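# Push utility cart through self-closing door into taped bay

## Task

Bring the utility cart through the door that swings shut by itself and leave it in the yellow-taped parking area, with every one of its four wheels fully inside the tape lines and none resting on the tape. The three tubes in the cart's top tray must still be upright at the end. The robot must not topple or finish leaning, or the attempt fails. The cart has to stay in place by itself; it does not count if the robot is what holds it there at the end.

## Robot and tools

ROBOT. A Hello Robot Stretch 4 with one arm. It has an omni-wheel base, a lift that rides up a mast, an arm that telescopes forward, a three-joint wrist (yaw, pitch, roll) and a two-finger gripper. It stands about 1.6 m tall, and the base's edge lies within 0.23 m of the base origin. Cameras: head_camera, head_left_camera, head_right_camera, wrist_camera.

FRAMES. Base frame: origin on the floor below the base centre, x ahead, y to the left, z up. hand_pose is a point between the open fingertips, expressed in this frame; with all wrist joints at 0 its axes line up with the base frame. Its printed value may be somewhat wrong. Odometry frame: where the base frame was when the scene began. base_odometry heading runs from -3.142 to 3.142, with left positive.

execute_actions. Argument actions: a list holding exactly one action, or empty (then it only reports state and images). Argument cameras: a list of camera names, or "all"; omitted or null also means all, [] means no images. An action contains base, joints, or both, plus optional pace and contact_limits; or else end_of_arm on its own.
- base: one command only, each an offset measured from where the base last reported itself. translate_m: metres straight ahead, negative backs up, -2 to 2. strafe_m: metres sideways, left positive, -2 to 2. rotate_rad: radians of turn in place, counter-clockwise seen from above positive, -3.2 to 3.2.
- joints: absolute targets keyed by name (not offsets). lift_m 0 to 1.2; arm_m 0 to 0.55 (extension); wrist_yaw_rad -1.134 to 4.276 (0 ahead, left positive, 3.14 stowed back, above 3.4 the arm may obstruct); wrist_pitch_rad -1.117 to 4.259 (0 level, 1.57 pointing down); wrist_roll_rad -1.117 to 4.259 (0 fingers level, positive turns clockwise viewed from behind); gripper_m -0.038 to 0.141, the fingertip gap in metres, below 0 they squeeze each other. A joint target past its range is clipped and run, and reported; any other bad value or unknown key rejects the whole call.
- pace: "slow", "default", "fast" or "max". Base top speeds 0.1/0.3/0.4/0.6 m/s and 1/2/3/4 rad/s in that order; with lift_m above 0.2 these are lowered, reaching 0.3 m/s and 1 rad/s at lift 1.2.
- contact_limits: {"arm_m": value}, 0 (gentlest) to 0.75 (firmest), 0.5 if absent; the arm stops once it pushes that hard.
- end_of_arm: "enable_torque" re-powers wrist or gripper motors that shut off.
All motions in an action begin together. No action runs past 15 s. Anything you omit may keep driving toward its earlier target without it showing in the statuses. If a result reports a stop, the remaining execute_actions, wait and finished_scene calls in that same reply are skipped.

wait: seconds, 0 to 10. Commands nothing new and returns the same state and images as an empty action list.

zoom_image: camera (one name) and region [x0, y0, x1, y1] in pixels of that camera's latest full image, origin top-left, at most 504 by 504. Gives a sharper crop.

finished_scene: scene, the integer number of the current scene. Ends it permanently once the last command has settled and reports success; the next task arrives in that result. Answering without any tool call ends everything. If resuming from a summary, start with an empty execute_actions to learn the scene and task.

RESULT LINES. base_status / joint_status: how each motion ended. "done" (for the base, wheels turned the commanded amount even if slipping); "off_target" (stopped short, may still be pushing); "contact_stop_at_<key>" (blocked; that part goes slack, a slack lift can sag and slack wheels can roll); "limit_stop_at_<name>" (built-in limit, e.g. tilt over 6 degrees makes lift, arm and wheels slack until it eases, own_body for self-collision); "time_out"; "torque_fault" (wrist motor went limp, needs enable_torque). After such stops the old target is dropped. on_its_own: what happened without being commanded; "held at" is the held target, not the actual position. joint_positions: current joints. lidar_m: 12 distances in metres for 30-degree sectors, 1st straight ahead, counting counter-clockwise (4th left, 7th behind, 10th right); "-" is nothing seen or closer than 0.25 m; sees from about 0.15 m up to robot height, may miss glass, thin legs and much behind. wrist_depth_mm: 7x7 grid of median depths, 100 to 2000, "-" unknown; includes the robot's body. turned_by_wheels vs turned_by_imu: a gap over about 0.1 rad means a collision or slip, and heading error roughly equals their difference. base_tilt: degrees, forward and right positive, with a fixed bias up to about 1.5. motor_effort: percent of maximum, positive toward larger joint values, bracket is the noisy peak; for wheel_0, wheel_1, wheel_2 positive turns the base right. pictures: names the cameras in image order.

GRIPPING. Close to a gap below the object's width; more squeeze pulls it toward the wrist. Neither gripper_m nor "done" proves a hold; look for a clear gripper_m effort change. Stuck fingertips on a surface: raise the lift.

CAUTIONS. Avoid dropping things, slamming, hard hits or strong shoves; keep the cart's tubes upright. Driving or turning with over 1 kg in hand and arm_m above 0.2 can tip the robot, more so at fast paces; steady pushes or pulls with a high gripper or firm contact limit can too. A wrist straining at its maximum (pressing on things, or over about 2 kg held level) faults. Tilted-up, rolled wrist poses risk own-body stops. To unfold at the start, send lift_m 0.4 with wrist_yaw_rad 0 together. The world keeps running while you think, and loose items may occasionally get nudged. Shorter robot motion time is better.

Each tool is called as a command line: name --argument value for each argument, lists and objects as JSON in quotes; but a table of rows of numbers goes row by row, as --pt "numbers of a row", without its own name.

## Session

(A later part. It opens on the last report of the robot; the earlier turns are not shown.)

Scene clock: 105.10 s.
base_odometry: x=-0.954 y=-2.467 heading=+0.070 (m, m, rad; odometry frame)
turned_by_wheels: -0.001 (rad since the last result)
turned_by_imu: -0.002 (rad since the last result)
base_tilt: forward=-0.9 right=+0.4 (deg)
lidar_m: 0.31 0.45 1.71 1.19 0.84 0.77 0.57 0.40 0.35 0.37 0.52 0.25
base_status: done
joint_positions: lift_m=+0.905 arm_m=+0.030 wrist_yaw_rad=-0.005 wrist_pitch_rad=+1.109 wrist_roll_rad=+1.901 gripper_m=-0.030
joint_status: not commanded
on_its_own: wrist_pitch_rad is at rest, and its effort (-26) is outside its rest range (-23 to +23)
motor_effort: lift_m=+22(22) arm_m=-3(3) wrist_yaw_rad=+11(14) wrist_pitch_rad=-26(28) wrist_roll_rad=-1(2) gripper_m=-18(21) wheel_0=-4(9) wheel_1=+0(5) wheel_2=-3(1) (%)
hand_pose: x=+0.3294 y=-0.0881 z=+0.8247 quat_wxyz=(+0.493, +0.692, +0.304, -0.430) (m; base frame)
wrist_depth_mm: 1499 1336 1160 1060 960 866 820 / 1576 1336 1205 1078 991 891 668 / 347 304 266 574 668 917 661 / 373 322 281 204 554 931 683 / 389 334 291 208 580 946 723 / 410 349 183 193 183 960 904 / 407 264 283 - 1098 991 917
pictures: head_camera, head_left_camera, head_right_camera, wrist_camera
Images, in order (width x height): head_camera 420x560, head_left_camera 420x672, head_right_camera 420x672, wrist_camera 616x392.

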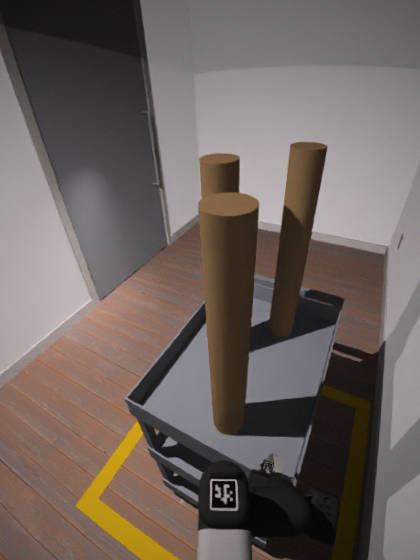

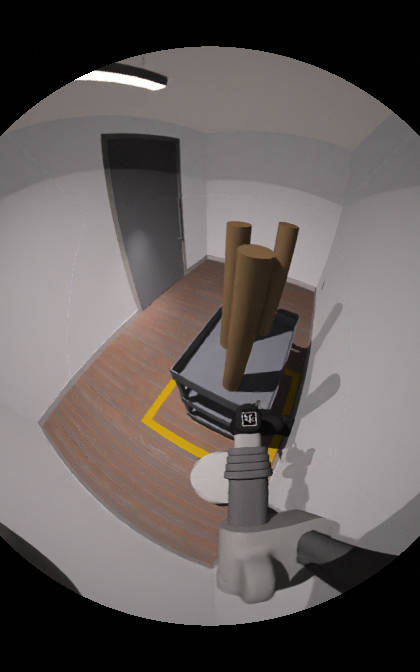

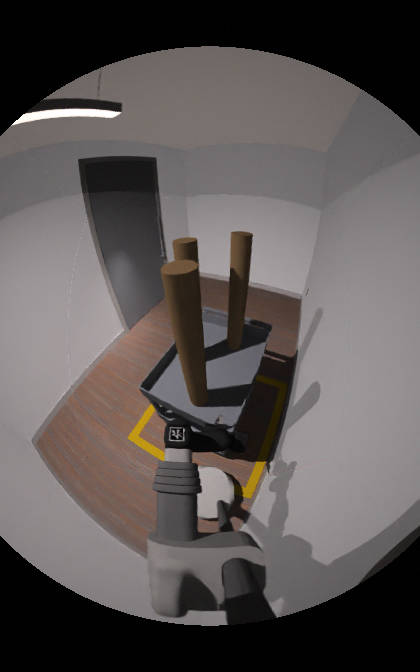

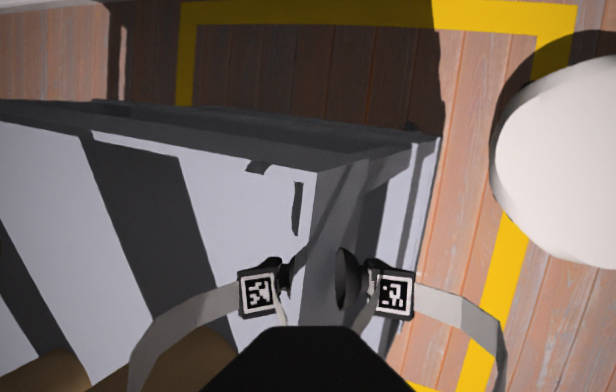

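execute_actions --actions '[{"joints":{"gripper_m":0.05,"wrist_roll_rad":1.97}}]' --cameras '[]'

execute_actions --actions '[{"joints":{"lift_m":1.0}}]' --cameras '[]'

execute_actions --actions '[{"base":{"translate_m":-0.12}}]' --cameras '["head_camera"]'

finished_scene --scene 2

Scene clock: 110.37 s.
base_odometry: x=-0.954 y=-2.467 heading=+0.070 (m, m, rad; odometry frame)
turned_by_wheels: +0.000 (rad since the last result)
turned_by_imu: -0.001 (rad since the last result)
base_tilt: forward=-0.9 right=+0.3 (deg)
lidar_m: 0.29 0.42 1.71 1.19 0.84 0.76 0.57 0.39 0.35 0.37 0.50 0.27
base_status: not commanded
joint_positions: lift_m=+0.905 arm_m=+0.030 wrist_yaw_rad=-0.001 wrist_pitch_rad=+1.101 wrist_roll_rad=+1.970 gripper_m=+0.050
joint_status: all done
motor_effort: lift_m=+17(21) arm_m=-2(3) wrist_yaw_rad=+0(12) wrist_pitch_rad=-3(31) wrist_roll_rad=-1(0) gripper_m=-3(20) wheel_0=-3(4) wheel_1=+0(0) wheel_2=-2(3) (%)
hand_pose: x=+0.3318 y=-0.0875 z=+0.8261 quat_wxyz=(+0.471, +0.710, +0.289, -0.436) (m; base frame)
wrist_depth_mm: 1464 1308 1160 1078 960 866 820 / 1537 1336 1229 1078 960 891 661 / 347 314 289 517 564 917 661 / 375 325 283 206 569 946 691 / 397 338 293 223 591 976 904 / 424 359 201 200 195 991 904 / 442 375 289 - 1078 1008 946
pictures: none
No camera images: the call's "cameras" was empty. Leave "cameras" out to get every camera's image.

Scene clock: 111.77 s.
base_odometry: x=-0.954 y=-2.467 heading=+0.070 (m, m, rad; odometry frame)
turned_by_wheels: +0.000 (rad since the last result)
turned_by_imu: -0.001 (rad since the last result)
base_tilt: forward=-0.8 right=+0.3 (deg)
lidar_m: 0.31 0.44 1.71 1.17 0.83 0.77 0.58 0.39 0.36 0.36 0.50 0.30
base_status: not commanded
joint_positions: lift_m=+1.000 arm_m=+0.030 wrist_yaw_rad=+0.000 wrist_pitch_rad=+1.101 wrist_roll_rad=+1.970 gripper_m=+0.050
joint_status: all done
motor_effort: lift_m=+21(21) arm_m=-2(2) wrist_yaw_rad=+0(0) wrist_pitch_rad=-3(3) wrist_roll_rad=+0(1) gripper_m=-1(3) wheel_0=-3(3) wheel_1=+0(0) wheel_2=-2(2) (%)
hand_pose: x=+0.3318 y=-0.0875 z=+0.9208 quat_wxyz=(+0.471, +0.710, +0.289, -0.436) (m; base frame)
wrist_depth_mm: 1661 1430 1308 1160 1042 946 878 / 1756 1499 1336 1160 1060 976 732 / 504 449 392 362 591 1008 759 / 525 459 404 359 647 1042 778 / 530 480 418 373 654 1060 976 / 591 504 201 375 195 1078 1008 / 627 427 289 - 1182 1098 1042
pictures: none
No camera images: the call's "cameras" was empty. Leave "cameras" out to get every camera's image.

Scene clock: 113.43 s.
base_odometry: x=-1.074 y=-2.475 heading=+0.070 (m, m, rad; odometry frame)
turned_by_wheels: +0.000 (rad since the last result)
turned_by_imu: +0.000 (rad since the last result)
base_tilt: forward=-0.9 right=+0.4 (deg)
lidar_m: 0.41 0.56 1.78 1.05 0.71 0.66 0.49 0.32 0.29 0.30 0.43 0.44
base_status: done
joint_positions: lift_m=+1.000 arm_m=+0.030 wrist_yaw_rad=+0.000 wrist_pitch_rad=+1.101 wrist_roll_rad=+1.970 gripper_m=+0.050
joint_status: not commanded
motor_effort: lift_m=+21(21) arm_m=-2(2) wrist_yaw_rad=-1(1) wrist_pitch_rad=-3(3) wrist_roll_rad=-1(1) gripper_m=-2(1) wheel_0=+0(6) wheel_1=+1(5) wheel_2=-2(9) (%)
hand_pose: x=+0.3318 y=-0.0875 z=+0.9208 quat_wxyz=(+0.471, +0.710, +0.289, -0.436) (m; base frame)
wrist_depth_mm: 1576 1430 1281 1160 1025 946 878 / 1708 1464 1336 1182 1078 976 732 / 1661 904 854 1042 1078 1025 759 / 530 442 379 627 1098 1025 778 / 564 480 418 741 1098 1060 976 / 615 504 201 715 195 1078 1008 / 517 342 415 - 1255 1078 1042
pictures: head_camera
Images, in order (width x height): head_camera 420x560.

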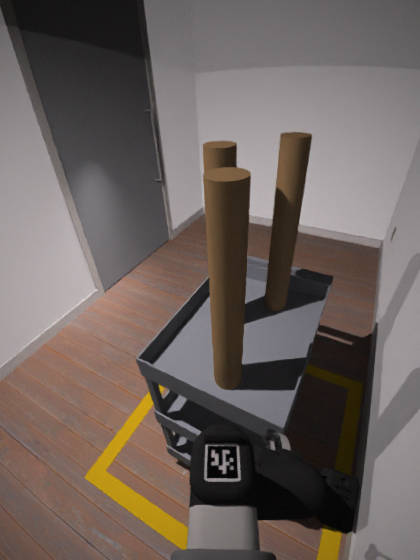

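The scene is finished: the task was done.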